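## Task

Pick the small cardboard box up off the desk and set it on a shelf at the far end of the aisle (either side). It must rest on the shelf surface itself, not on top of a carton. The robot must not fall over or end up tilted. At the end the box must stay there on its own, not be held in place by the robot.

## Robot and tools

ROBOT. A simulated Hello Robot Stretch 3 with one arm: a two-wheel base (0.33 m long, 0.34 m wide), a lift on a mast, and a telescoping arm that reaches out to the robot's RIGHT side, ending in a wrist (yaw, pitch, roll) and a gripper. The gripper cannot move forward by itself; drive the base to shift it forward or back. The base turns in place about the point midway between the drive wheels, 0.05 m behind its front edge, and cannot move sideways. Loose objects may occasionally get nudged by outside forces.

FRAMES. Base frame: origin on the floor between the drive wheels, x ahead, y to the left, z up. hand_pose is reported in this frame at the point where closed fingertips meet. Odometry frame = base frame at scene start; heading is positive to the left, in -3.142..3.142. Wheel odometry counts slip as travel.

TOOL execute_actions. Argument actions: a list run in order (empty list = just report state and images). Each action is {"robot": ..., "steps": n, "until": ...}; steps is control steps at 30 per second, 1 to 450, default 1. {"steps": n} alone waits. If any action is invalid or out of range, the whole call is rejected and nothing runs.
- base: exactly one key. translate_m = relative distance in metres from where the base is when that command starts, forward positive, magnitude at most 1. rotate_rad = relative turn in radians, left (counter-clockwise seen from above) positive, magnitude at most 3.2. Neither is a pose.
- joints: absolute targets, by name; unnamed joints keep their previous targets. lift_m 0 to 1.1 (arm height on mast); arm_m 0 to 0.52 (extension); wrist_yaw_rad -1.345 to 4.42 (0 along the arm, positive toward the front, 3.0 folded over the base); wrist_pitch_rad -1.57 to 0.451 (0 level, negative tips fingers down); wrist_roll_rad -2.911 to 2.911 (0 = fingers side by side); gripper_m -0.089 to 0.179 (bigger is wider; real fingertip gap is about 0.007 less when nearly shut, 0.025 less when wide; 0 gap under 0.007); head_pan_rad -3.953 to 1.73 (0 ahead, positive left, -1.57 looks along the arm); head_tilt_rad -1.53 to 0.419 (negative looks down).
- contact_limits: {"arm_m": effort %} 1 to 100, a stop threshold for that arm motion; lower is gentler, too low stops immediately. Lasts until the next arm_m command.
- A list of up to 8 commands in place of one command forms a queue run in sequence; {"pause_s": s} (max 15) waits. {"robot": {"stop": true}} brakes everything and clears the queue.
Base and joint motions in one command begin together and keep running across later actions and while you think. A new command takes over at once and discards the remainder of an older queue.
until: ends the action early when all conditions hold. {"robot": {"status": "ended"}} = nothing moving and no queue running. Fields can be compared, e.g. {"lift_m": [">", 0.3]}, statuses with a word or ["!=", "moving"]. {"any": {"status": "ended"}} fires when any one motion or the queue finishes. Do not wait for exact equality on readings.

TOOL zoom_image: camera (head_camera, nav_camera or wrist_camera) and region [x0, y0, x1, y1] in pixels of that camera's last image, top-left origin, at most 504x504. head_camera and nav_camera ride on the head (pan/tilt); wrist_camera is on the gripper.

TOOL finished_scene: scene = the current scene number. Irreversible; its result reports success and gives the next task. Make sure all motion has ended first.

RESULTS. base_status shows progress, e.g. moving (translate_m +0.12 of +0.30). joint_goals, joint_status, measured_speeds (units per second), refusals / queue / queue_left. Status words: moving, done (within tolerance), off_target (stopped away from goal, may still push), contact_stop (hit something; that joint goes slack), time_out, stopped, not_commanded, torque_fault (wrist servo shut off ~10 s, joint limp, goals refused). Lines starting refused:, dropped:, replaced: explain rejected goals, abandoned queue items, or how a previous motion ended (indexes from 0). robot.on_its_own appears when the robot itself changed a goal, a joint is slack or off, a motor strains at rest, or base_tilt has drifted 3 degrees or more. motor_effort in % (peak in brackets), positive pushes toward higher values. lidar_m: 12 distances in 30 degree sectors, first straight ahead, counting counter-clockwise (4th left, 7th behind, 10th right), in a plane 0.17 m high; '-' sees nothing. wrist_depth_mm and head_depth_mm: 7x7 median depth grids. base_tilt in degrees (forward/right positive, offset up to about 4). Each result ends with one image per camera.

GRIPPING. Close to a gripper_m below the object's width to grasp; open to at least 0.02 above the touch value to release. Neither the reading nor done proves a hold; check images. Too hard a squeeze triggers a stall guard that eases force; send a new value to squeeze again.

SPEED. Full base speed (0.30 m/s, 1.9 rad/s) only when stowed: lift_m < 0.30, arm_m < 0.03, wrist_yaw_rad > 2.54; otherwise 0.10 m/s and 0.63 rad/s. Stowed with the wrist folded, turning sweeps a 0.28 m radius.

AVOID. Fold or unfold the wrist only with lift_m 0.32 to 0.95, wrist_pitch_rad -0.4, roll near 0; once folded, lift_m may drop to 0.25. With wrist_yaw_rad under -0.4 keep pitch at -0.5 or lower. Pushing the arm into something solid with the gripper above roughly 0.45 m can tip the robot; a second push after a contact_stop is riskier. Do not drive while holding, hooking or pushing something fixed. If the base snags or leans, reverse the last motion in small steps, pull the gripper free, and lower lift_m to about 0.2 if still tipped. Avoid drops, slams, hard pushes and long wrist strain. Before finishing, open the gripper, withdraw so the object stands unsupported, and let every motion end.

Each tool is called after ">>>" as name(argument=value, ...), one argument or row to a line, values as JSON.

## Session

>>> execute_actions(
  actions=[],
)

Scene clock: 0.00 s.
robot.base_odometry: x=+0.000 y=+0.000 heading=+0.000 (m, m, rad; robot's odometry frame)
robot.turned_by_wheels: +0.000 (rad since the last result)
robot.turned_by_imu: +0.000 (rad since the last result)
robot.base_tilt: forward=+2.0 right=+0.0 (deg)
robot.lidar_m: 1.78 1.78 2.08 1.77 2.00 2.26 1.99 1.99 0.80 0.91 0.71 0.80
robot.head_depth_mm: 1907 1926 1950 1947 2006 2021 1944 / 1837 1861 1889 1927 1953 1966 1972 / 1796 1826 1832 1862 1884 1905 1921 / 1738 1757 1770 1800 1851 1843 1840 / 1682 1721 1739 1750 1776 1788 1822 / 1641 1671 1681 1692 1734 1735 1770 / 1588 1607 1628 1648 1676 1708 1711
robot.base_status: not_commanded
robot.joint_positions: lift_m=+0.570 arm_m=-0.001 wrist_yaw_rad=+3.011 wrist_pitch_rad=-0.584 wrist_roll_rad=+0.000 gripper_m=+0.037 head_pan_rad=-0.007 head_tilt_rad=-0.004
robot.joint_goals: lift_m=+0.570 arm_m=-0.001 wrist_yaw_rad=+3.011 wrist_pitch_rad=-0.584 wrist_roll_rad=+0.000 gripper_m=+0.037 head_pan_rad=-0.007 head_tilt_rad=-0.004
robot.joint_status: lift_m=not_commanded arm_m=not_commanded wrist_yaw_rad=not_commanded wrist_pitch_rad=not_commanded wrist_roll_rad=not_commanded gripper_m=not_commanded head_pan_rad=not_commanded head_tilt_rad=not_commanded
robot.measured_speeds: translate_m=+0.000 rotate_rad=+0.000 lift_m=+0.000 arm_m=+0.000 wrist_yaw_rad=+0.000 wrist_pitch_rad=+0.000 wrist_roll_rad=+0.000 head_pan_rad=+0.000 head_tilt_rad=+0.000
robot: refusals=0 queue=idle queue_left=0
robot.motor_effort: left_wheel=+0 right_wheel=+0 lift_m=+21 arm_m=+0 wrist_yaw_rad=+0 wrist_pitch_rad=+5 wrist_roll_rad=+0 gripper_m=+0 head_pan_rad=+0 head_tilt_rad=+3 (%)
robot.hand_pose: x=+0.0049 y=+0.0549 z=+0.5473 quat_wxyz=(+0.248, +0.689, +0.159, +0.663) (m; robot's base frame)
robot.wrist_depth_mm: - - - - - - - / - - - - - - - / - - - - - - - / 843 859 952 979 - - - / 746 769 - 831 892 905 929 / 646 678 701 714 777 793 815 / 606 627 - 668 680 713 729
pictures: head_camera (sideways: a quarter turn clockwise sets it upright), nav_camera (sideways: a quarter turn counterclockwise sets it upright), wrist_camera
Images, in order (width x height): head_camera 896x504, nav_camera 672x504, wrist_camera 644x364.

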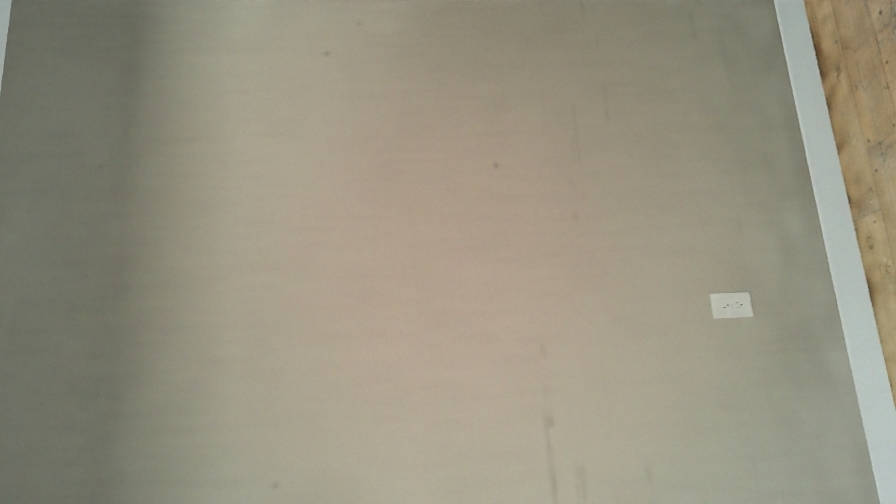

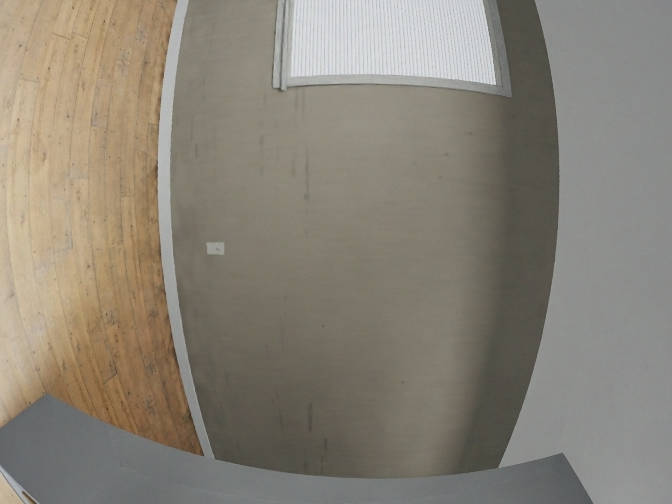

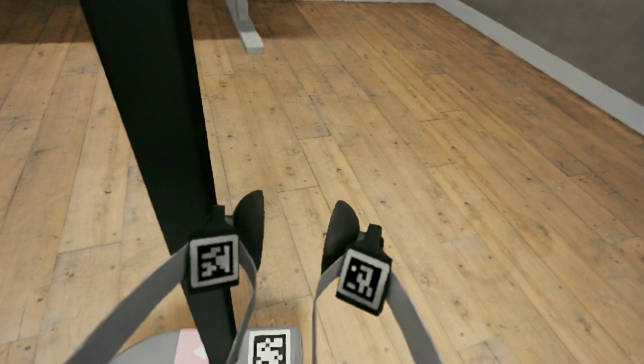

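>>> execute_actions(
  actions=[
    {"robot":{"joints":{"head_pan_rad":1.57,"head_tilt_rad":-0.4}},"steps":450,"until":{"robot":{"status":"ended"}}},
  ],
)

>>> execute_actions(
  actions=[
    {"robot":{"joints":{"head_pan_rad":-1.57,"head_tilt_rad":-0.4}},"steps":450,"until":{"robot":{"status":"ended"}}},
  ],
)

>>> execute_actions(
  actions=[
    {"robot":{"joints":{"head_pan_rad":-3.14,"head_tilt_rad":-0.4}},"steps":450,"until":{"robot":{"status":"ended"}}},
  ],
)

Scene clock: 1.67 s.
robot.base_odometry: x=+0.000 y=+0.000 heading=+0.000 (m, m, rad; robot's odometry frame)
robot.turned_by_wheels: +0.000 (rad since the last result)
robot.turned_by_imu: +0.000 (rad since the last result)
robot.base_tilt: forward=+2.0 right=+0.1 (deg)
robot.lidar_m: 1.78 1.78 2.08 1.77 2.01 2.27 1.99 2.00 0.80 0.91 0.72 0.80
robot.head_depth_mm: 2139 2323 2573 2704 2052 1597 1320 / 2078 2260 2478 2645 2070 1626 1312 / 2012 2172 2398 2566 2078 1618 1334 / 1950 2111 2292 2496 2084 1618 1332 / 1893 2056 2162 2396 2043 1643 1346 / 1853 1989 2086 2374 2125 1643 1346 / 1805 1945 2063 2296 2127 1696 -
robot.base_status: not_commanded
robot.joint_positions: lift_m=+0.570 arm_m=-0.001 wrist_yaw_rad=+3.011 wrist_pitch_rad=-0.584 wrist_roll_rad=+0.000 gripper_m=+0.037 head_pan_rad=+1.563 head_tilt_rad=-0.395
robot.joint_goals: lift_m=+0.570 arm_m=-0.001 wrist_yaw_rad=+3.011 wrist_pitch_rad=-0.584 wrist_roll_rad=+0.000 gripper_m=+0.037 head_pan_rad=+1.570 head_tilt_rad=-0.400
robot.joint_status: lift_m=not_commanded arm_m=not_commanded wrist_yaw_rad=not_commanded wrist_pitch_rad=not_commanded wrist_roll_rad=not_commanded gripper_m=not_commanded head_pan_rad=done head_tilt_rad=done
robot.measured_speeds: translate_m=+0.000 rotate_rad=+0.000 lift_m=+0.000 arm_m=+0.000 wrist_yaw_rad=+0.000 wrist_pitch_rad=+0.000 wrist_roll_rad=+0.000 head_pan_rad=+0.000 head_tilt_rad=+0.000
robot: refusals=0 queue=done queue_left=0
robot.motor_effort: left_wheel=+0(0) right_wheel=+0(0) lift_m=+22(21) arm_m=+0(0) wrist_yaw_rad=+1(1) wrist_pitch_rad=+5(5) wrist_roll_rad=+0(0) gripper_m=+0(0) head_pan_rad=+2(33) head_tilt_rad=-4(34) (%)
robot.hand_pose: x=+0.0049 y=+0.0549 z=+0.5473 quat_wxyz=(+0.248, +0.689, +0.159, +0.663) (m; robot's base frame)
robot.wrist_depth_mm: - - - - - - - / - - - - - - - / - - - - - - - / 840 889 928 955 - - - / 751 768 - 834 900 925 984 / 662 688 707 728 787 779 819 / 605 643 - 668 677 690 731
pictures: head_camera (sideways: a quarter turn clockwise sets it upright), nav_camera (sideways: a quarter turn counterclockwise sets it upright), wrist_camera
camera_calibration (this result's frames):
head_camera: T_world_to_cam=[[-0.0163272, -0.443758, -0.895998, 1.18723], [-0.999747, 0.0210879, 0.00777363, -0.00453002], [0.0154451, 0.895899, -0.44399, 0.539303], [0, 0, 0, 1]] pos_world=[0.00652567, 0.043777, 1.30324]
nav_camera: T_world_to_cam=[[-0.0178984, 0.455268, 0.890174, -1.12188], [0.996738, 0.0781962, -0.0199514, 0.0706291], [-0.0786915, 0.886914, -0.455183, 0.53919], [0, 0, 0, 1]] pos_world=[-0.048049, 0.0270202, 1.24551]
wrist_camera: T_world_to_cam=[[0.990198, -0.0533012, 0.129097, -0.0862828], [0.0507628, -0.723757, -0.688185, 0.443392], [0.130116, 0.687993, -0.713957, 0.514895], [0, 0, 0, 1]] pos_world=[-0.00406667, -0.0379352, 0.683888]
Images, in order (width x height): head_camera 896x504, nav_camera 672x504, wrist_camera 644x364.

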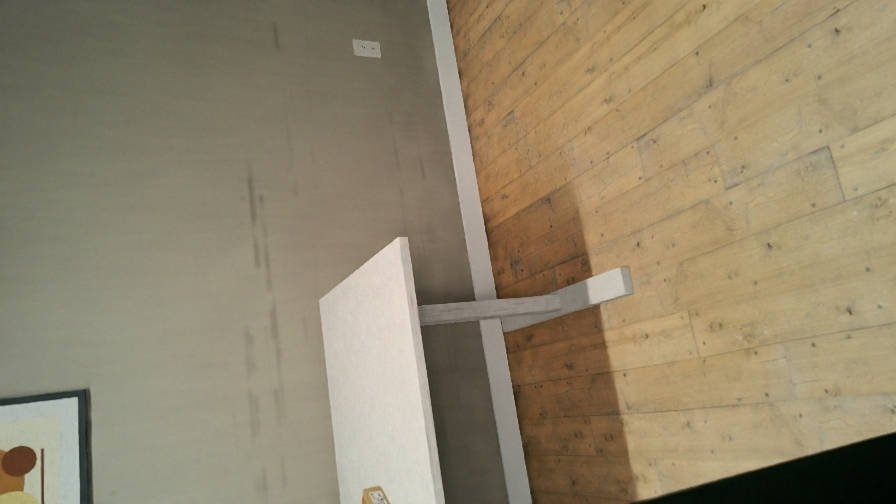

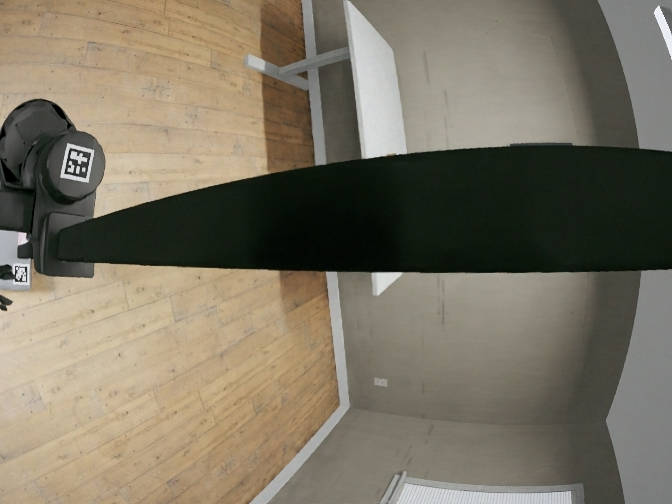

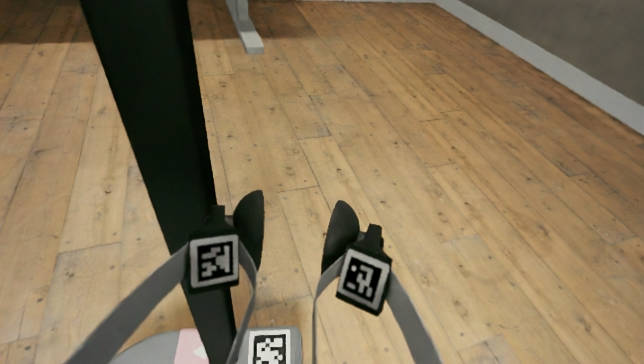

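Scene clock: 3.80 s.
robot.base_odometry: x=+0.000 y=+0.000 heading=+0.000 (m, m, rad; robot's odometry frame)
robot.turned_by_wheels: +0.000 (rad since the last result)
robot.turned_by_imu: +0.000 (rad since the last result)
robot.base_tilt: forward=+2.0 right=+0.1 (deg)
robot.lidar_m: 1.78 1.78 2.08 1.77 2.00 2.26 1.99 1.99 0.80 0.91 0.72 0.80
robot.head_depth_mm: 753 698 755 825 916 1046 1206 / 1425 1548 1130 1101 1096 1217 1227 / 1389 1499 1565 1341 1530 1535 1332 / 1407 1534 2231 2256 1963 1630 1339 / 2150 2353 2557 2719 2119 1637 1330 / 2139 2325 2505 2673 2139 1641 1349 / 2077 2238 2386 1881 1691 1302 1198
robot.base_status: not_commanded
robot.joint_positions: lift_m=+0.570 arm_m=-0.001 wrist_yaw_rad=+3.011 wrist_pitch_rad=-0.584 wrist_roll_rad=+0.000 gripper_m=+0.037 head_pan_rad=-1.563 head_tilt_rad=-0.395
robot.joint_goals: lift_m=+0.570 arm_m=-0.001 wrist_yaw_rad=+3.011 wrist_pitch_rad=-0.584 wrist_roll_rad=+0.000 gripper_m=+0.037 head_pan_rad=-1.570 head_tilt_rad=-0.400
robot.joint_status: lift_m=not_commanded arm_m=not_commanded wrist_yaw_rad=not_commanded wrist_pitch_rad=not_commanded wrist_roll_rad=not_commanded gripper_m=not_commanded head_pan_rad=done head_tilt_rad=done
robot.measured_speeds: translate_m=+0.000 rotate_rad=+0.000 lift_m=+0.000 arm_m=+0.000 wrist_yaw_rad=+0.000 wrist_pitch_rad=+0.000 wrist_roll_rad=+0.000 head_pan_rad=+0.000 head_tilt_rad=+0.000
robot: refusals=0 queue=done queue_left=0
robot.motor_effort: left_wheel=-1(1) right_wheel=+0(0) lift_m=+22(22) arm_m=+0(0) wrist_yaw_rad=+1(1) wrist_pitch_rad=+5(5) wrist_roll_rad=+0(0) gripper_m=+0(0) head_pan_rad=-2(31) head_tilt_rad=-3(4) (%)
robot.hand_pose: x=+0.0049 y=+0.0549 z=+0.5473 quat_wxyz=(+0.248, +0.689, +0.159, +0.663) (m; robot's base frame)
robot.wrist_depth_mm: - - - - - - - / - - - - - - - / - - - - - - - / 857 868 934 970 - - - / 748 774 - 816 879 926 947 / 667 687 695 702 792 798 820 / 609 646 - 659 670 695 716
pictures: head_camera (sideways: a quarter turn clockwise sets it upright), nav_camera (sideways: a quarter turn counterclockwise sets it upright), wrist_camera
camera_calibration (this result's frames):
head_camera: T_world_to_cam=[[0.00919375, 0.444127, -0.895917, 1.18697], [0.999957, -0.00502331, 0.00777123, -0.0167251], [-0.00104905, -0.89595, -0.444154, 0.539618], [0, 0, 0, 1]] pos_world=[0.00637781, -0.0437784, 1.30323]
nav_camera: T_world_to_cam=[[0.0252123, -0.455085, 0.890091, -1.12204], [-0.995353, -0.0941974, -0.0199673, 0.0828015], [0.092931, -0.885451, -0.455346, 0.538354], [0, 0, 0, 1]] pos_world=[0.0606761, -0.0261364, 1.24551]
wrist_camera: T_world_to_cam=[[0.990198, -0.0533013, 0.129097, -0.0862828], [0.0507627, -0.723757, -0.688185, 0.443392], [0.130116, 0.687993, -0.713958, 0.514895], [0, 0, 0, 1]] pos_world=[-0.00406666, -0.0379352, 0.683888]
Images, in order (width x height): head_camera 896x504, nav_camera 672x504, wrist_camera 644x364.

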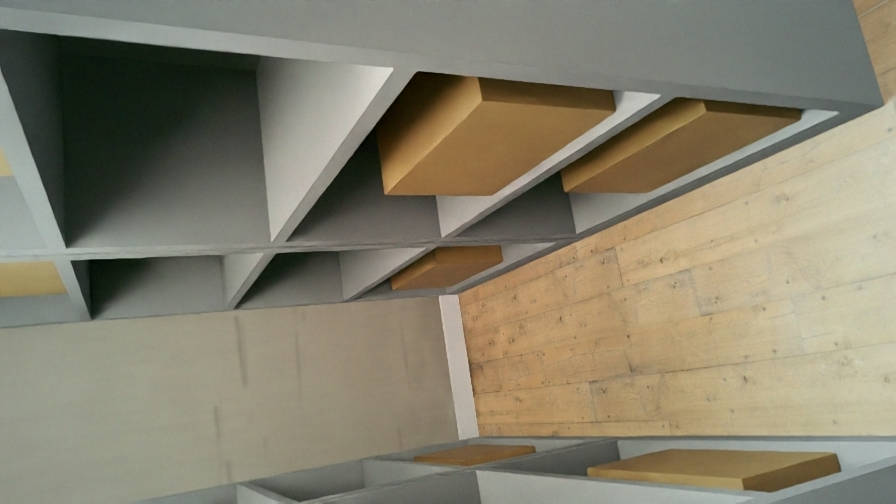

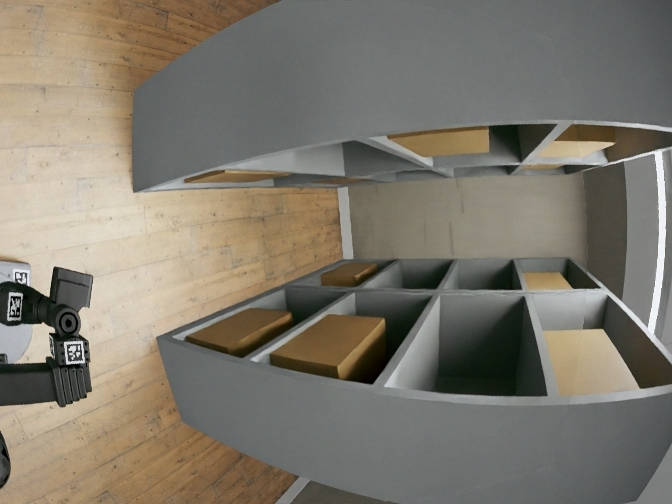

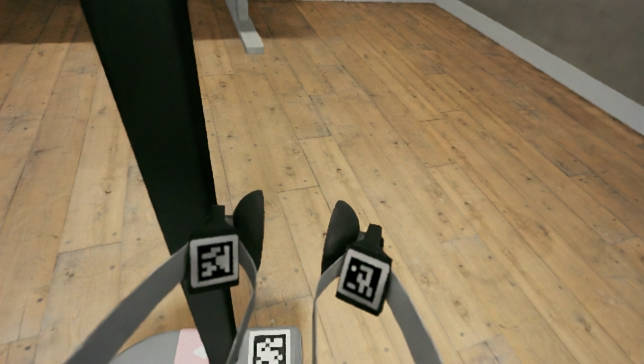

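Scene clock: 5.17 s.
robot.base_odometry: x=+0.000 y=+0.000 heading=+0.000 (m, m, rad; robot's odometry frame)
robot.turned_by_wheels: +0.000 (rad since the last result)
robot.turned_by_imu: +0.000 (rad since the last result)
robot.base_tilt: forward=+2.0 right=+0.1 (deg)
robot.lidar_m: 1.78 1.78 2.08 1.77 2.00 2.26 1.99 2.00 0.80 0.91 0.72 0.80
robot.head_depth_mm: 1874 2031 2236 2432 2064 1604 1314 / 1829 1967 2165 2382 2045 1621 1322 / 1784 1919 2111 2349 2088 1614 1329 / 1734 1852 2046 2236 2101 1619 1336 / 1674 1836 2000 2173 2105 1629 1352 / 1667 1782 1933 2136 2113 1645 1339 / 1623 1745 1896 2051 2135 1647 1359
robot.base_status: not_commanded
robot.joint_positions: lift_m=+0.570 arm_m=-0.001 wrist_yaw_rad=+3.011 wrist_pitch_rad=-0.584 wrist_roll_rad=+0.000 gripper_m=+0.037 head_pan_rad=-3.133 head_tilt_rad=-0.395
robot.joint_goals: lift_m=+0.570 arm_m=-0.001 wrist_yaw_rad=+3.011 wrist_pitch_rad=-0.584 wrist_roll_rad=+0.000 gripper_m=+0.037 head_pan_rad=-3.140 head_tilt_rad=-0.400
robot.joint_status: lift_m=not_commanded arm_m=not_commanded wrist_yaw_rad=not_commanded wrist_pitch_rad=not_commanded wrist_roll_rad=not_commanded gripper_m=not_commanded head_pan_rad=done head_tilt_rad=done
robot.measured_speeds: translate_m=+0.000 rotate_rad=+0.000 lift_m=+0.000 arm_m=+0.000 wrist_yaw_rad=+0.000 wrist_pitch_rad=+0.000 wrist_roll_rad=+0.000 head_pan_rad=+0.000 head_tilt_rad=+0.000
robot: refusals=0 queue=done queue_left=0
robot.motor_effort: left_wheel=+0(0) right_wheel=+0(0) lift_m=+21(21) arm_m=+0(1) wrist_yaw_rad=+0(1) wrist_pitch_rad=+5(5) wrist_roll_rad=+0(0) gripper_m=+0(0) head_pan_rad=-4(33) head_tilt_rad=-3(2) (%)
robot.hand_pose: x=+0.0049 y=+0.0549 z=+0.5473 quat_wxyz=(+0.248, +0.689, +0.159, +0.663) (m; robot's base frame)
robot.wrist_depth_mm: - - - - - - - / - - - - - - - / - - - - - - - / 858 849 928 954 - - - / 749 766 - 838 899 908 963 / 663 670 692 726 777 795 837 / 594 638 - 665 678 703 730
pictures: head_camera (sideways: a quarter turn clockwise sets it upright), nav_camera (sideways: a quarter turn counterclockwise sets it upright), wrist_camera
camera_calibration (this result's frames):
head_camera: T_world_to_cam=[[0.444161, -0.00884204, -0.895903, 1.1843], [-0.00423218, -0.999961, 0.00777084, -0.0105991], [-0.895937, 0.000340123, -0.444181, 0.545111], [0, 0, 0, 1]] pos_world=[-0.0376782, -0.000312437, 1.30323]
nav_camera: T_world_to_cam=[[-0.455092, -0.0255727, 0.890077, -1.11909], [-0.0949844, 0.995278, -0.0199698, 0.0773126], [-0.885364, -0.0936316, -0.455372, 0.544357], [0, 0, 0, 1]] pos_world=[-0.0199915, -0.0545967, 1.2455]
wrist_camera: T_world_to_cam=[[0.990199, -0.0533013, 0.129096, -0.0862827], [0.0507626, -0.723757, -0.688185, 0.443392], [0.130116, 0.687993, -0.713957, 0.514895], [0, 0, 0, 1]] pos_world=[-0.00406665, -0.0379352, 0.683888]
Images, in order (width x height): head_camera 896x504, nav_camera 672x504, wrist_camera 644x364.

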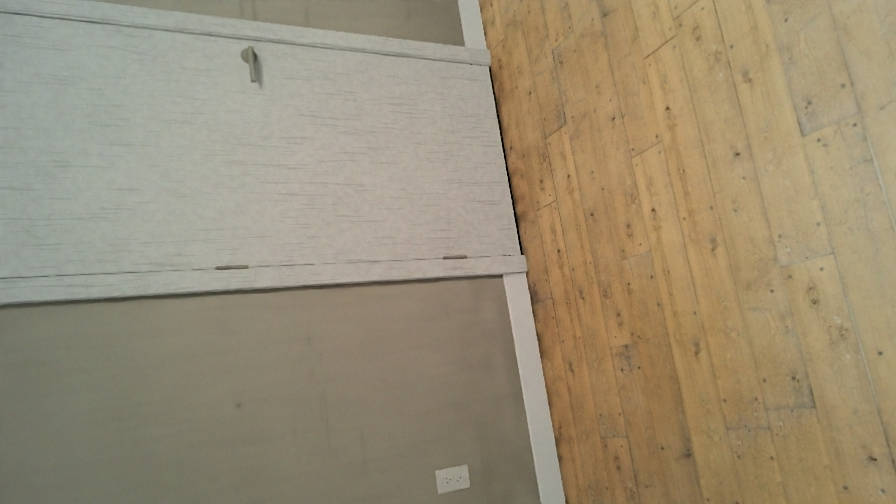

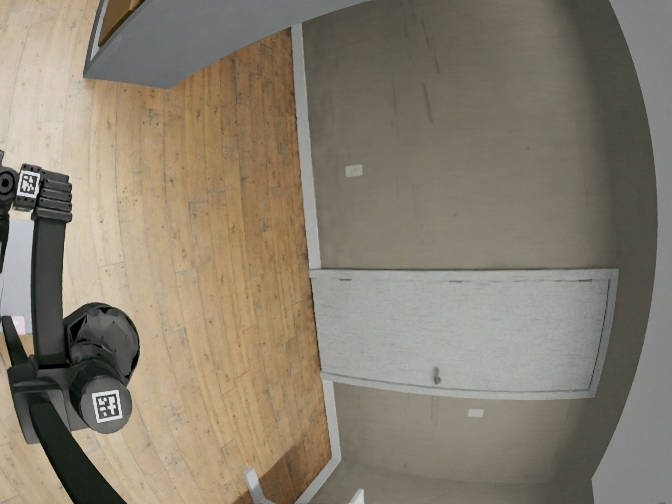

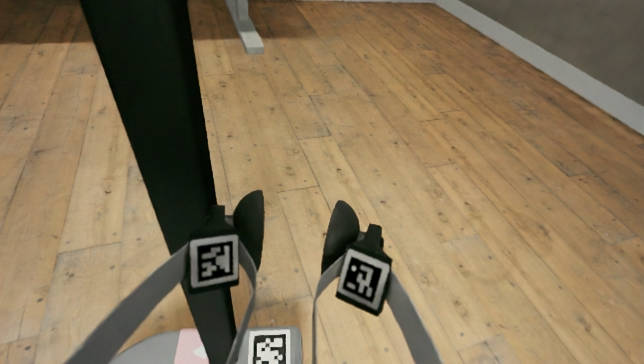

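>>> execute_actions(
  actions=[
    {"robot":{"base":{"rotate_rad":1.9},"joints":{"head_pan_rad":0.0,"head_tilt_rad":-0.45,"lift_m":0.28,"wrist_pitch_rad":-0.4}},"steps":450,"until":{"robot":{"status":"ended"}}},
  ],
)

Scene clock: 10.13 s.
robot.base_odometry: x=+0.000 y=+0.000 heading=+1.900 (m, m, rad; robot's odometry frame)
robot.turned_by_wheels: +1.900 (rad since the last result)
robot.turned_by_imu: +1.924 (rad since the last result)
robot.base_tilt: forward=+2.0 right=+0.0 (deg)
robot.lidar_m: 1.78 2.00 2.00 1.99 0.91 0.80 0.72 0.73 1.81 1.78 1.89 2.26
robot.head_depth_mm: 1839 2028 2162 2397 1925 1538 1271 / 1877 2018 1780 2382 1935 1563 1276 / 1859 2035 1803 2407 1965 1539 1293 / 1873 2043 1829 2418 1978 1555 1299 / 1887 2052 1892 2454 1980 1553 1299 / 1900 2080 1876 2474 1982 1577 1308 / 1904 2088 1900 2481 1983 1578 1307
robot.base_status: done (rotate_rad +1.8999 of +1.9000)
robot.joint_positions: lift_m=+0.280 arm_m=-0.001 wrist_yaw_rad=+3.011 wrist_pitch_rad=-0.419 wrist_roll_rad=+0.000 gripper_m=+0.037 head_pan_rad=-0.007 head_tilt_rad=-0.445
robot.joint_goals: lift_m=+0.280 arm_m=-0.001 wrist_yaw_rad=+3.011 wrist_pitch_rad=-0.400 wrist_roll_rad=+0.000 gripper_m=+0.037 head_pan_rad=+0.000 head_tilt_rad=-0.450
robot.joint_status: lift_m=done arm_m=not_commanded wrist_yaw_rad=not_commanded wrist_pitch_rad=done wrist_roll_rad=not_commanded gripper_m=not_commanded head_pan_rad=done head_tilt_rad=done
robot.measured_speeds: translate_m=+0.000 rotate_rad=+0.000 lift_m=+0.000 arm_m=+0.000 wrist_yaw_rad=+0.000 wrist_pitch_rad=+0.000 wrist_roll_rad=+0.000 head_pan_rad=+0.000 head_tilt_rad=+0.000
robot: refusals=0 queue=done queue_left=0
robot.motor_effort: left_wheel=-4(13) right_wheel=+3(9) lift_m=+13(21) arm_m=+0(0) wrist_yaw_rad=+1(0) wrist_pitch_rad=+8(8) wrist_roll_rad=+0(1) gripper_m=+0(0) head_pan_rad=+2(32) head_tilt_rad=-3(15) (%)
robot.hand_pose: x=+0.0080 y=+0.0784 z=+0.2928 quat_wxyz=(+0.192, +0.699, +0.102, +0.681) (m; robot's base frame)
robot.wrist_depth_mm: - - - - - - - / 919 - - - - - - / 755 - 863 914 - - - / 601 - 679 705 756 802 863 / 509 526 - 587 633 660 678 / 456 - - 493 529 542 567 / - - - 434 447 459 485
pictures: head_camera (sideways: a quarter turn clockwise sets it upright), nav_camera (sideways: a quarter turn counterclockwise sets it upright), wrist_camera
camera_calibration (this result's frames):
head_camera: T_world_to_cam=[[-0.487918, 0.0161684, -0.87274, 1.15977], [0.0204074, 0.999766, 0.00711268, -0.00989202], [0.872651, -0.01434, -0.488134, 0.591515], [0, 0, 0, 1]] pos_world=[0.0498885, -0.000379659, 1.30099]
nav_camera: T_world_to_cam=[[0.499089, 0.0180713, 0.866363, -1.09398], [0.0781424, -0.996648, -0.0242268, 0.0817972], [0.863021, 0.079791, -0.498828, 0.590235], [0, 0, 0, 1]] pos_world=[0.0302161, 0.0541973, 1.24419]
wrist_camera: T_world_to_cam=[[0.987313, -0.0751633, 0.13987, -0.0566313], [0.0668132, -0.602442, -0.795361, 0.306869], [0.144045, 0.794616, -0.589777, 0.271787], [0, 0, 0, 1]] pos_world=[-0.00373976, -0.0353517, 0.412286]
Images, in order (width x height): head_camera 896x504, nav_camera 672x504, wrist_camera 644x364.

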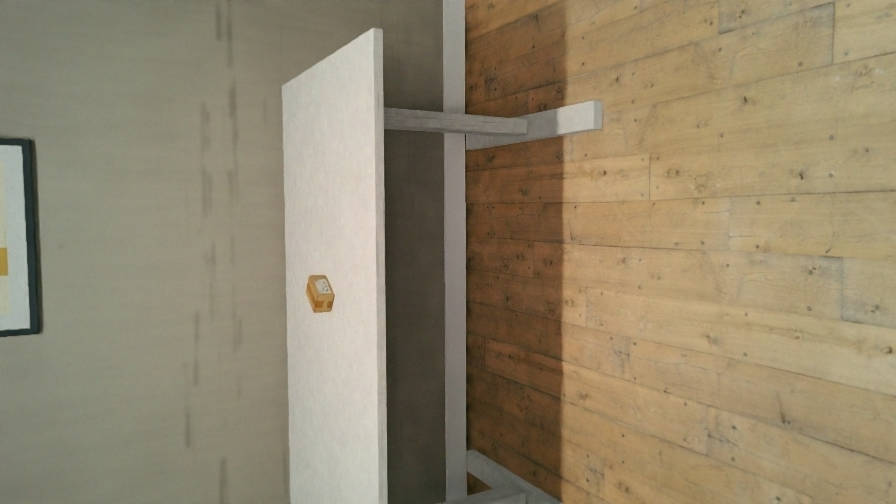

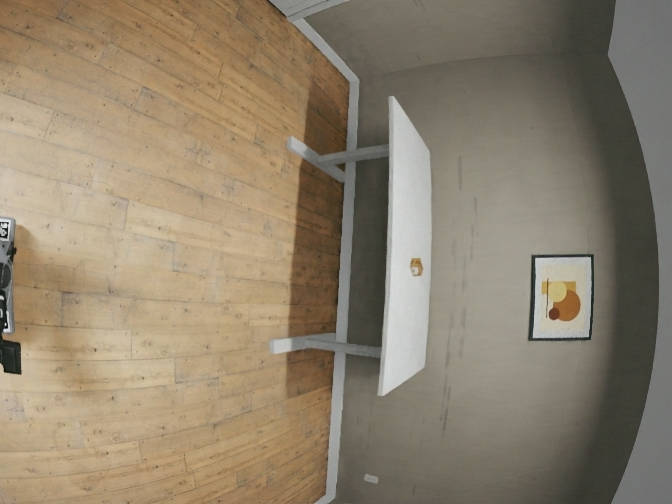

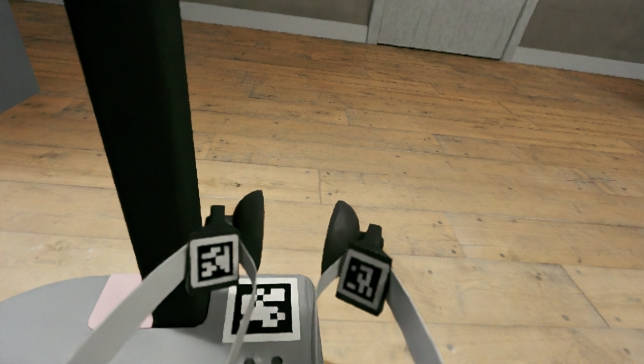

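>>> zoom_image(
  camera="head_camera",
  region=[260, 230, 400, 350],
)

Region (260, 230, 400, 350) of head_camera's 896x504 image, scaled by 3.600, with more detail than that image has; it fills the top 432 rows of this view, and the rest is white.

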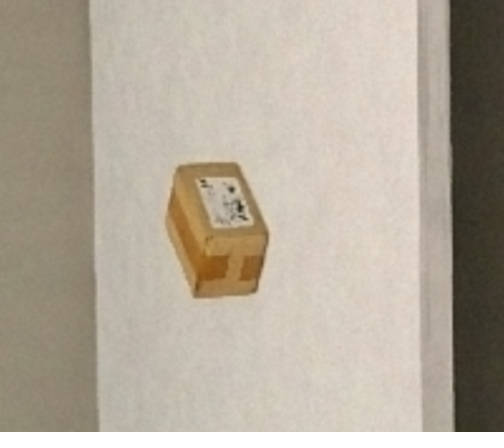

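>>> execute_actions(
  actions=[
    {"robot":[{"base":{"translate_m":1.0}},{"base":{"rotate_rad":1.55},"joints":{"head_pan_rad":-1.57,"head_tilt_rad":-0.75}},{"joints":{"lift_m":0.85,"gripper_m":0.15}}],"steps":450,"until":{"robot":{"lift_m":[">",0.45]}}},
    {"robot":{"joints":{"wrist_yaw_rad":1.4}},"steps":450,"until":{"robot":{"lift_m":[">",0.80]}}},
    {"robot":{"joints":{"wrist_yaw_rad":0.0}},"steps":450,"until":{"robot":{"status":"ended"}}},
  ],
)

Scene clock: 26.43 s.
robot.base_odometry: x=-0.323 y=+0.946 heading=-2.833 (m, m, rad; robot's odometry frame)
robot.turned_by_wheels: +1.550 (rad since the last result)
robot.turned_by_imu: +1.569 (rad since the last result)
robot.base_tilt: forward=+2.0 right=+0.0 (deg)
robot.lidar_m: 1.90 1.98 1.73 1.71 1.77 1.90 1.85 1.67 0.82 1.22 1.19 1.16
robot.head_depth_mm: 1046 1153 950 776 692 - - / 1052 1153 956 777 701 - 1082 / 1054 1158 960 784 - - 1088 / 1055 1161 971 784 1404 1294 1133 / 1053 1170 909 783 1412 1287 1133 / 1056 1182 978 790 1401 1305 1141 / 1065 1180 980 792 1421 1308 1146
robot.base_status: done (rotate_rad +1.5499 of +1.5500)
robot.joint_positions: lift_m=+0.850 arm_m=-0.001 wrist_yaw_rad=+0.003 wrist_pitch_rad=-0.418 wrist_roll_rad=+0.000 gripper_m=+0.150 head_pan_rad=-1.563 head_tilt_rad=-0.741
robot.joint_goals: lift_m=+0.850 arm_m=-0.001 wrist_yaw_rad=+0.000 wrist_pitch_rad=-0.400 wrist_roll_rad=+0.000 gripper_m=+0.150 head_pan_rad=-1.570 head_tilt_rad=-0.750
robot.joint_status: lift_m=done arm_m=not_commanded wrist_yaw_rad=done wrist_pitch_rad=done wrist_roll_rad=not_commanded gripper_m=done head_pan_rad=done head_tilt_rad=done
robot.measured_speeds: translate_m=+0.000 rotate_rad=+0.000 lift_m=+0.000 arm_m=+0.000 wrist_yaw_rad=+0.000 wrist_pitch_rad=+0.000 wrist_roll_rad=+0.000 head_pan_rad=+0.000 head_tilt_rad=+0.000
robot: refusals=0 queue=done queue_left=0
robot.motor_effort: left_wheel=-4(14) right_wheel=+3(11) lift_m=+29(30) arm_m=-1(1) wrist_yaw_rad=-4(3) wrist_pitch_rad=+7(8) wrist_roll_rad=+0(0) gripper_m=+0(99) head_pan_rad=-2(34) head_tilt_rad=-6(31) (%)
robot.hand_pose: x=-0.0209 y=-0.3683 z=+0.8623 quat_wxyz=(+0.692, +0.148, -0.691, -0.146) (m; robot's base frame)
robot.wrist_depth_mm: 876 902 867 892 860 857 820 / 610 673 747 847 905 937 900 / 472 507 508 598 617 686 - / 382 411 430 452 489 516 - / - 343 355 372 393 433 442 / 292 289 302 316 327 358 363 / 921 935 984 296 294 293 311
pictures: head_camera (sideways: a quarter turn clockwise sets it upright), nav_camera (sideways: a quarter turn counterclockwise sets it upright), wrist_camera
camera_calibration (this result's frames):
head_camera: T_world_to_cam=[[0.0070839, 0.721772, -0.692094, 0.921266], [0.999971, -0.00705289, 0.00287983, -0.0103547], [-0.00280268, -0.692095, -0.721801, 0.900829], [0, 0, 0, 1]] pos_world=[0.00635302, -0.0415584, 1.28785]
nav_camera: T_world_to_cam=[[0.0272995, -0.730093, 0.682802, -0.851826], [-0.995463, -0.082142, -0.048031, 0.119323], [0.0911538, -0.678393, -0.729023, 0.894393], [0, 0, 0, 1]] pos_world=[0.0605082, -0.00536061, 1.23939]
wrist_camera: T_world_to_cam=[[-0.988521, -0.0569403, 0.139946, -0.17594], [-0.146531, 0.587034, -0.79619, 0.926922], [-0.0368177, -0.807557, -0.588639, 0.371919], [0, 0, 0, 1]] pos_world=[-0.0244043, -0.253807, 0.981555]
Images, in order (width x height): head_camera 896x504, nav_camera 672x504, wrist_camera 644x364.

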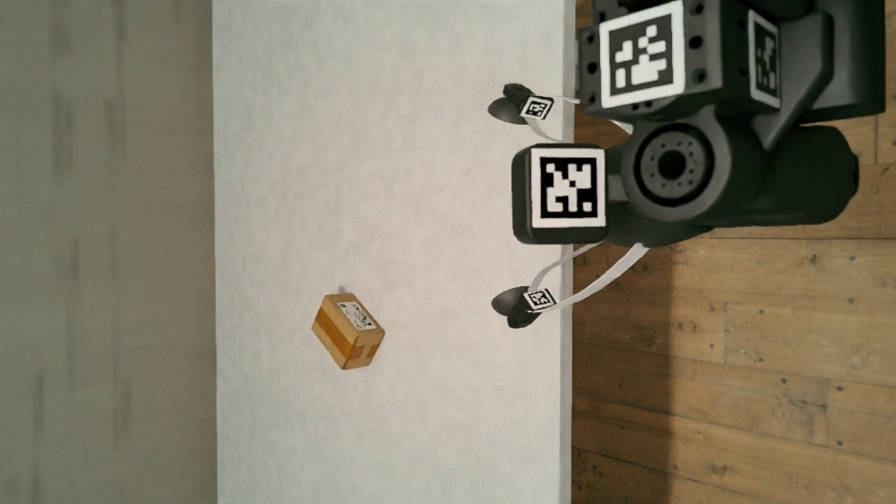

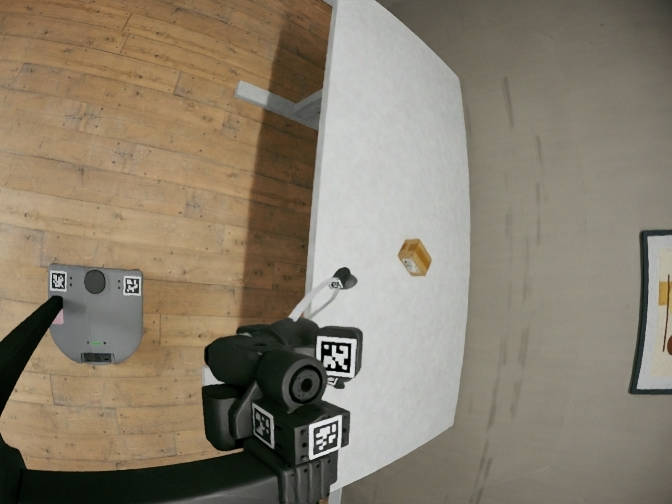

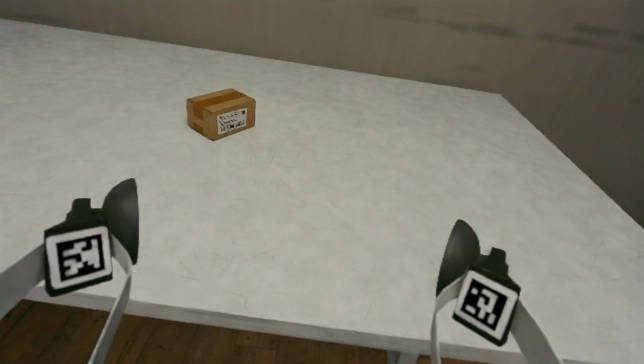

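>>> zoom_image(
  camera="head_camera",
  region=[290, 270, 410, 390],
)

Region (290, 270, 410, 390) of head_camera's 896x504 image, scaled by 4.200, with more detail than that image has.

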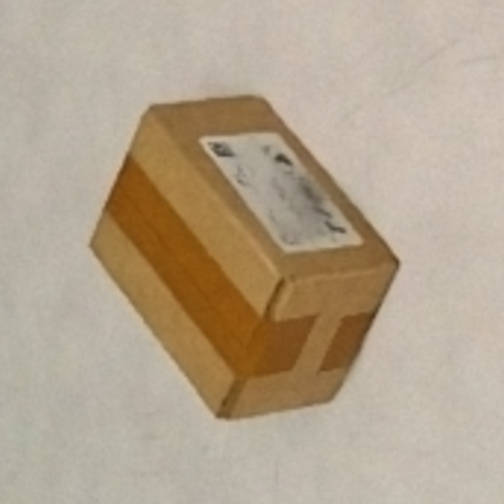

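>>> execute_actions(
  actions=[
    {"robot":{"base":{"translate_m":0.25},"joints":{"wrist_yaw_rad":-0.6,"wrist_pitch_rad":-0.52,"arm_m":0.42,"head_tilt_rad":-0.65}},"steps":450,"until":{"robot":{"status":"ended"}}},
  ],
)

Scene clock: 31.77 s.
robot.base_odometry: x=-0.561 y=+0.871 heading=-2.833 (m, m, rad; robot's odometry frame)
robot.turned_by_wheels: +0.000 (rad since the last result)
robot.turned_by_imu: +0.000 (rad since the last result)
robot.base_tilt: forward=+2.0 right=+0.0 (deg)
robot.lidar_m: 1.64 1.72 1.72 1.68 1.76 2.16 2.10 1.68 0.96 1.23 0.99 1.71
robot.head_depth_mm: 1034 1169 1142 - - 1307 1156 / 1039 1149 - 828 718 1345 1164 / 1043 1153 - 860 721 1343 1155 / 1043 1179 1116 862 725 1348 1175 / 1045 1185 1123 868 727 1346 1170 / 1047 1178 1131 868 732 1362 1175 / 1050 1181 1131 873 732 1370 1177
robot.base_status: done (translate_m +0.2500 of +0.2500)
robot.joint_positions: lift_m=+0.850 arm_m=+0.420 wrist_yaw_rad=-0.598 wrist_pitch_rad=-0.534 wrist_roll_rad=+0.000 gripper_m=+0.150 head_pan_rad=-1.563 head_tilt_rad=-0.655
robot.joint_goals: lift_m=+0.850 arm_m=+0.420 wrist_yaw_rad=-0.600 wrist_pitch_rad=-0.520 wrist_roll_rad=+0.000 gripper_m=+0.150 head_pan_rad=-1.570 head_tilt_rad=-0.650
robot.joint_status: lift_m=done arm_m=done wrist_yaw_rad=done wrist_pitch_rad=done wrist_roll_rad=not_commanded gripper_m=done head_pan_rad=done head_tilt_rad=done
robot.measured_speeds: translate_m=+0.000 rotate_rad=+0.000 lift_m=+0.000 arm_m=+0.000 wrist_yaw_rad=+0.000 wrist_pitch_rad=+0.000 wrist_roll_rad=+0.000 head_pan_rad=+0.000 head_tilt_rad=+0.000
robot: refusals=0 queue=done queue_left=0
robot.motor_effort: left_wheel=-4(6) right_wheel=+3(7) lift_m=+29(29) arm_m=+3(4) wrist_yaw_rad=-2(5) wrist_pitch_rad=+5(7) wrist_roll_rad=+0(0) gripper_m=+0(0) head_pan_rad=-2(3) head_tilt_rad=+3(16) (%)
robot.hand_pose: x=-0.1389 y=-0.7367 z=+0.8372 quat_wxyz=(+0.597, -0.022, -0.706, -0.379) (m; robot's base frame)
robot.wrist_depth_mm: 439 492 563 646 759 890 - / 454 496 527 578 635 934 - / 379 399 427 452 491 514 605 / 329 341 351 372 397 416 448 / - 298 309 322 337 357 368 / 240 255 221 268 286 308 315 / 222 230 193 243 254 256 274
pictures: head_camera (sideways: a quarter turn clockwise sets it upright), nav_camera (sideways: a quarter turn counterclockwise sets it upright), wrist_camera
camera_calibration (this result's frames):
head_camera: T_world_to_cam=[[0.00769499, 0.659819, -0.751385, 0.998533], [0.999967, -0.0069388, 0.00414753, -0.0120055], [-0.00247709, -0.751393, -0.659851, 0.820251], [0, 0, 0, 1]] pos_world=[0.00635325, -0.0426035, 1.29158]
nav_camera: T_world_to_cam=[[0.0266928, -0.668911, 0.742863, -0.930095], [-0.995448, -0.0857973, -0.0414874, 0.110808], [0.0914871, -0.738375, -0.668156, 0.815228], [0, 0, 0, 1]] pos_world=[0.0605481, -0.0106994, 1.24023]
wrist_camera: T_world_to_cam=[[-0.856325, 0.499078, 0.132775, 0.123966], [0.260695, 0.639674, -0.723088, 1.1401], [-0.44581, -0.584584, -0.677875, 0.237486], [0, 0, 0, 1]] pos_world=[-0.0851895, -0.652329, 0.968918]
Images, in order (width x height): head_camera 896x504, nav_camera 672x504, wrist_camera 644x364.

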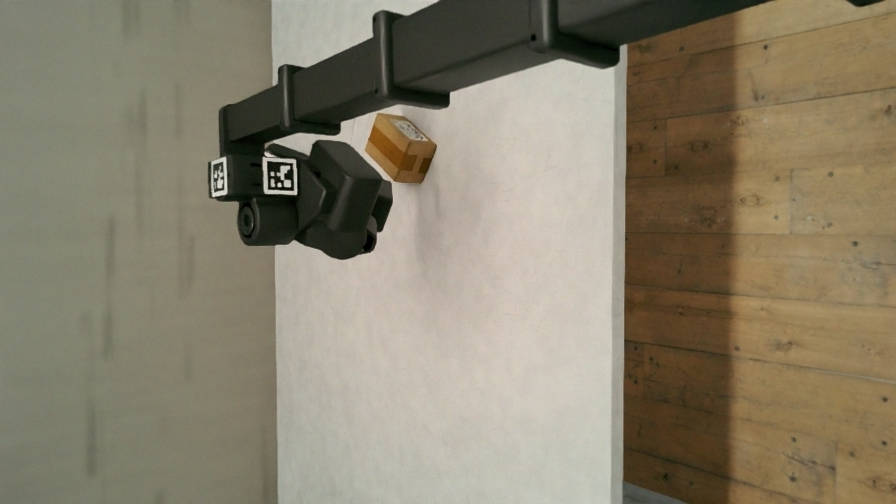

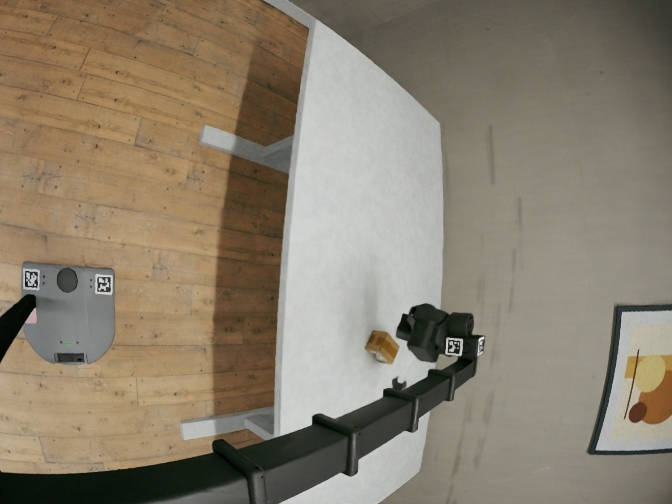

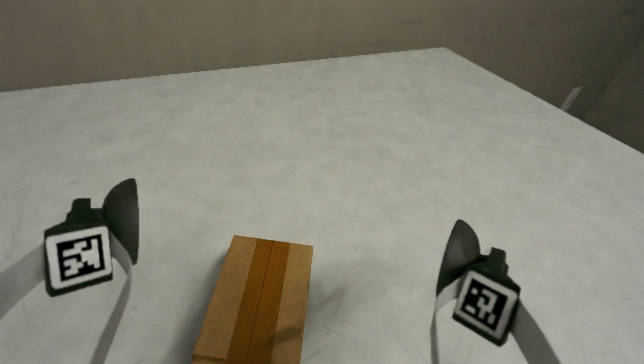

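>>> execute_actions(
  actions=[
    {"robot":{"base":{"translate_m":0.018},"joints":{"lift_m":0.785}},"steps":450,"until":{"robot":{"status":"ended"}}},
  ],
)

Scene clock: 33.67 s.
robot.base_odometry: x=-0.579 y=+0.865 heading=-2.833 (m, m, rad; robot's odometry frame)
robot.turned_by_wheels: +0.000 (rad since the last result)
robot.turned_by_imu: +0.000 (rad since the last result)
robot.base_tilt: forward=+2.0 right=+0.1 (deg)
robot.lidar_m: 1.63 1.71 1.71 1.67 1.76 2.18 2.12 1.69 0.97 1.23 0.98 1.70
robot.head_depth_mm: 1039 1172 1090 873 - - 1147 / 1037 1175 1193 827 719 1339 1161 / 1045 1178 1272 830 720 1353 1162 / 1047 1183 1157 837 719 1339 1171 / 1044 1191 1124 867 723 1351 1175 / 1051 1180 1141 871 730 1350 1170 / 1055 1197 1139 874 731 1363 1173
robot.base_status: done (translate_m +0.0180 of +0.0180)
robot.joint_positions: lift_m=+0.785 arm_m=+0.420 wrist_yaw_rad=-0.598 wrist_pitch_rad=-0.534 wrist_roll_rad=+0.000 gripper_m=+0.150 head_pan_rad=-1.563 head_tilt_rad=-0.655
robot.joint_goals: lift_m=+0.785 arm_m=+0.420 wrist_yaw_rad=-0.600 wrist_pitch_rad=-0.520 wrist_roll_rad=+0.000 gripper_m=+0.150 head_pan_rad=-1.570 head_tilt_rad=-0.650
robot.joint_status: lift_m=done arm_m=done wrist_yaw_rad=done wrist_pitch_rad=done wrist_roll_rad=not_commanded gripper_m=done head_pan_rad=done head_tilt_rad=done
robot.measured_speeds: translate_m=+0.000 rotate_rad=+0.000 lift_m=+0.000 arm_m=+0.000 wrist_yaw_rad=+0.000 wrist_pitch_rad=+0.000 wrist_roll_rad=+0.000 head_pan_rad=+0.000 head_tilt_rad=+0.000
robot: refusals=0 queue=done queue_left=0
robot.motor_effort: left_wheel=-4(6) right_wheel=+3(7) lift_m=+13(28) arm_m=+4(4) wrist_yaw_rad=-2(2) wrist_pitch_rad=+5(6) wrist_roll_rad=+0(0) gripper_m=+0(0) head_pan_rad=-1(3) head_tilt_rad=+3(3) (%)
robot.hand_pose: x=-0.1388 y=-0.7367 z=+0.7731 quat_wxyz=(+0.597, -0.022, -0.706, -0.380) (m; robot's base frame)
robot.wrist_depth_mm: 433 466 526 588 651 897 - / 346 368 396 427 466 503 - / 284 298 314 333 357 389 413 / 243 253 255 207 292 311 328 / - 221 179 176 248 262 273 / - 189 154 154 214 230 234 / 166 171 172 175 188 189 204
pictures: head_camera (sideways: a quarter turn clockwise sets it upright), nav_camera (sideways: a quarter turn counterclockwise sets it upright), wrist_camera
camera_calibration (this result's frames):
head_camera: T_world_to_cam=[[0.00769499, 0.659819, -0.751385, 0.998533], [0.999967, -0.0069388, 0.00414753, -0.0120055], [-0.00247709, -0.751393, -0.659851, 0.820251], [0, 0, 0, 1]] pos_world=[0.00635325, -0.0426035, 1.29158]
nav_camera: T_world_to_cam=[[0.0266928, -0.668911, 0.742863, -0.930095], [-0.995448, -0.0857973, -0.0414874, 0.110808], [0.0914871, -0.738375, -0.668156, 0.815228], [0, 0, 0, 1]] pos_world=[0.0605481, -0.0106994, 1.24023]
wrist_camera: T_world_to_cam=[[-0.856337, 0.49906, 0.132763, 0.13248], [0.260762, 0.639772, -0.722977, 1.0937], [-0.445747, -0.584492, -0.677996, 0.194191], [0, 0, 0, 1]] pos_world=[-0.0851877, -0.652331, 0.904792]
Images, in order (width x height): head_camera 896x504, nav_camera 672x504, wrist_camera 644x364.

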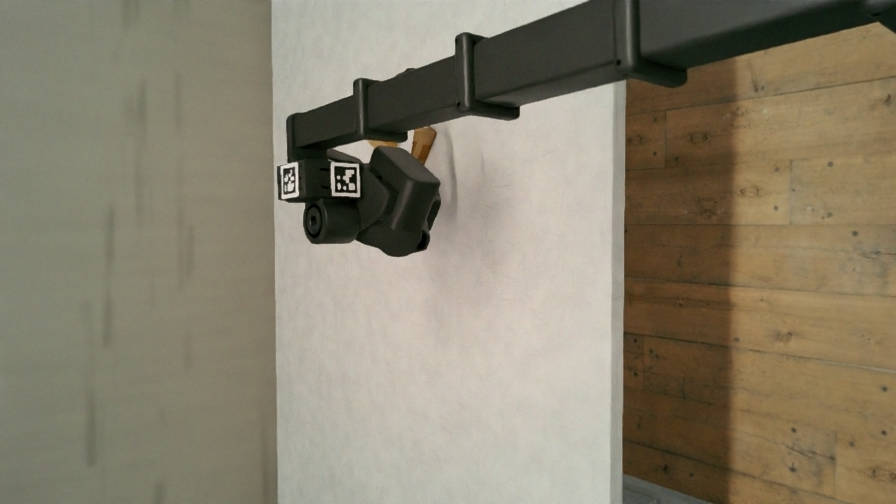

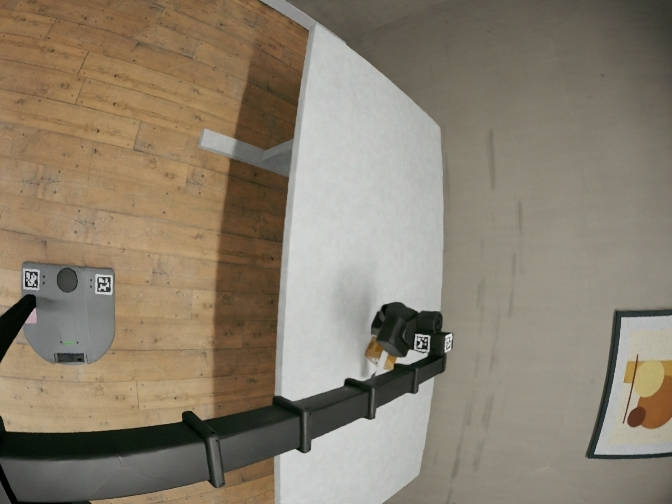

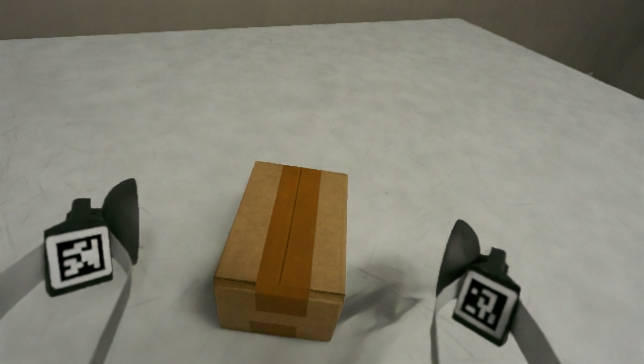

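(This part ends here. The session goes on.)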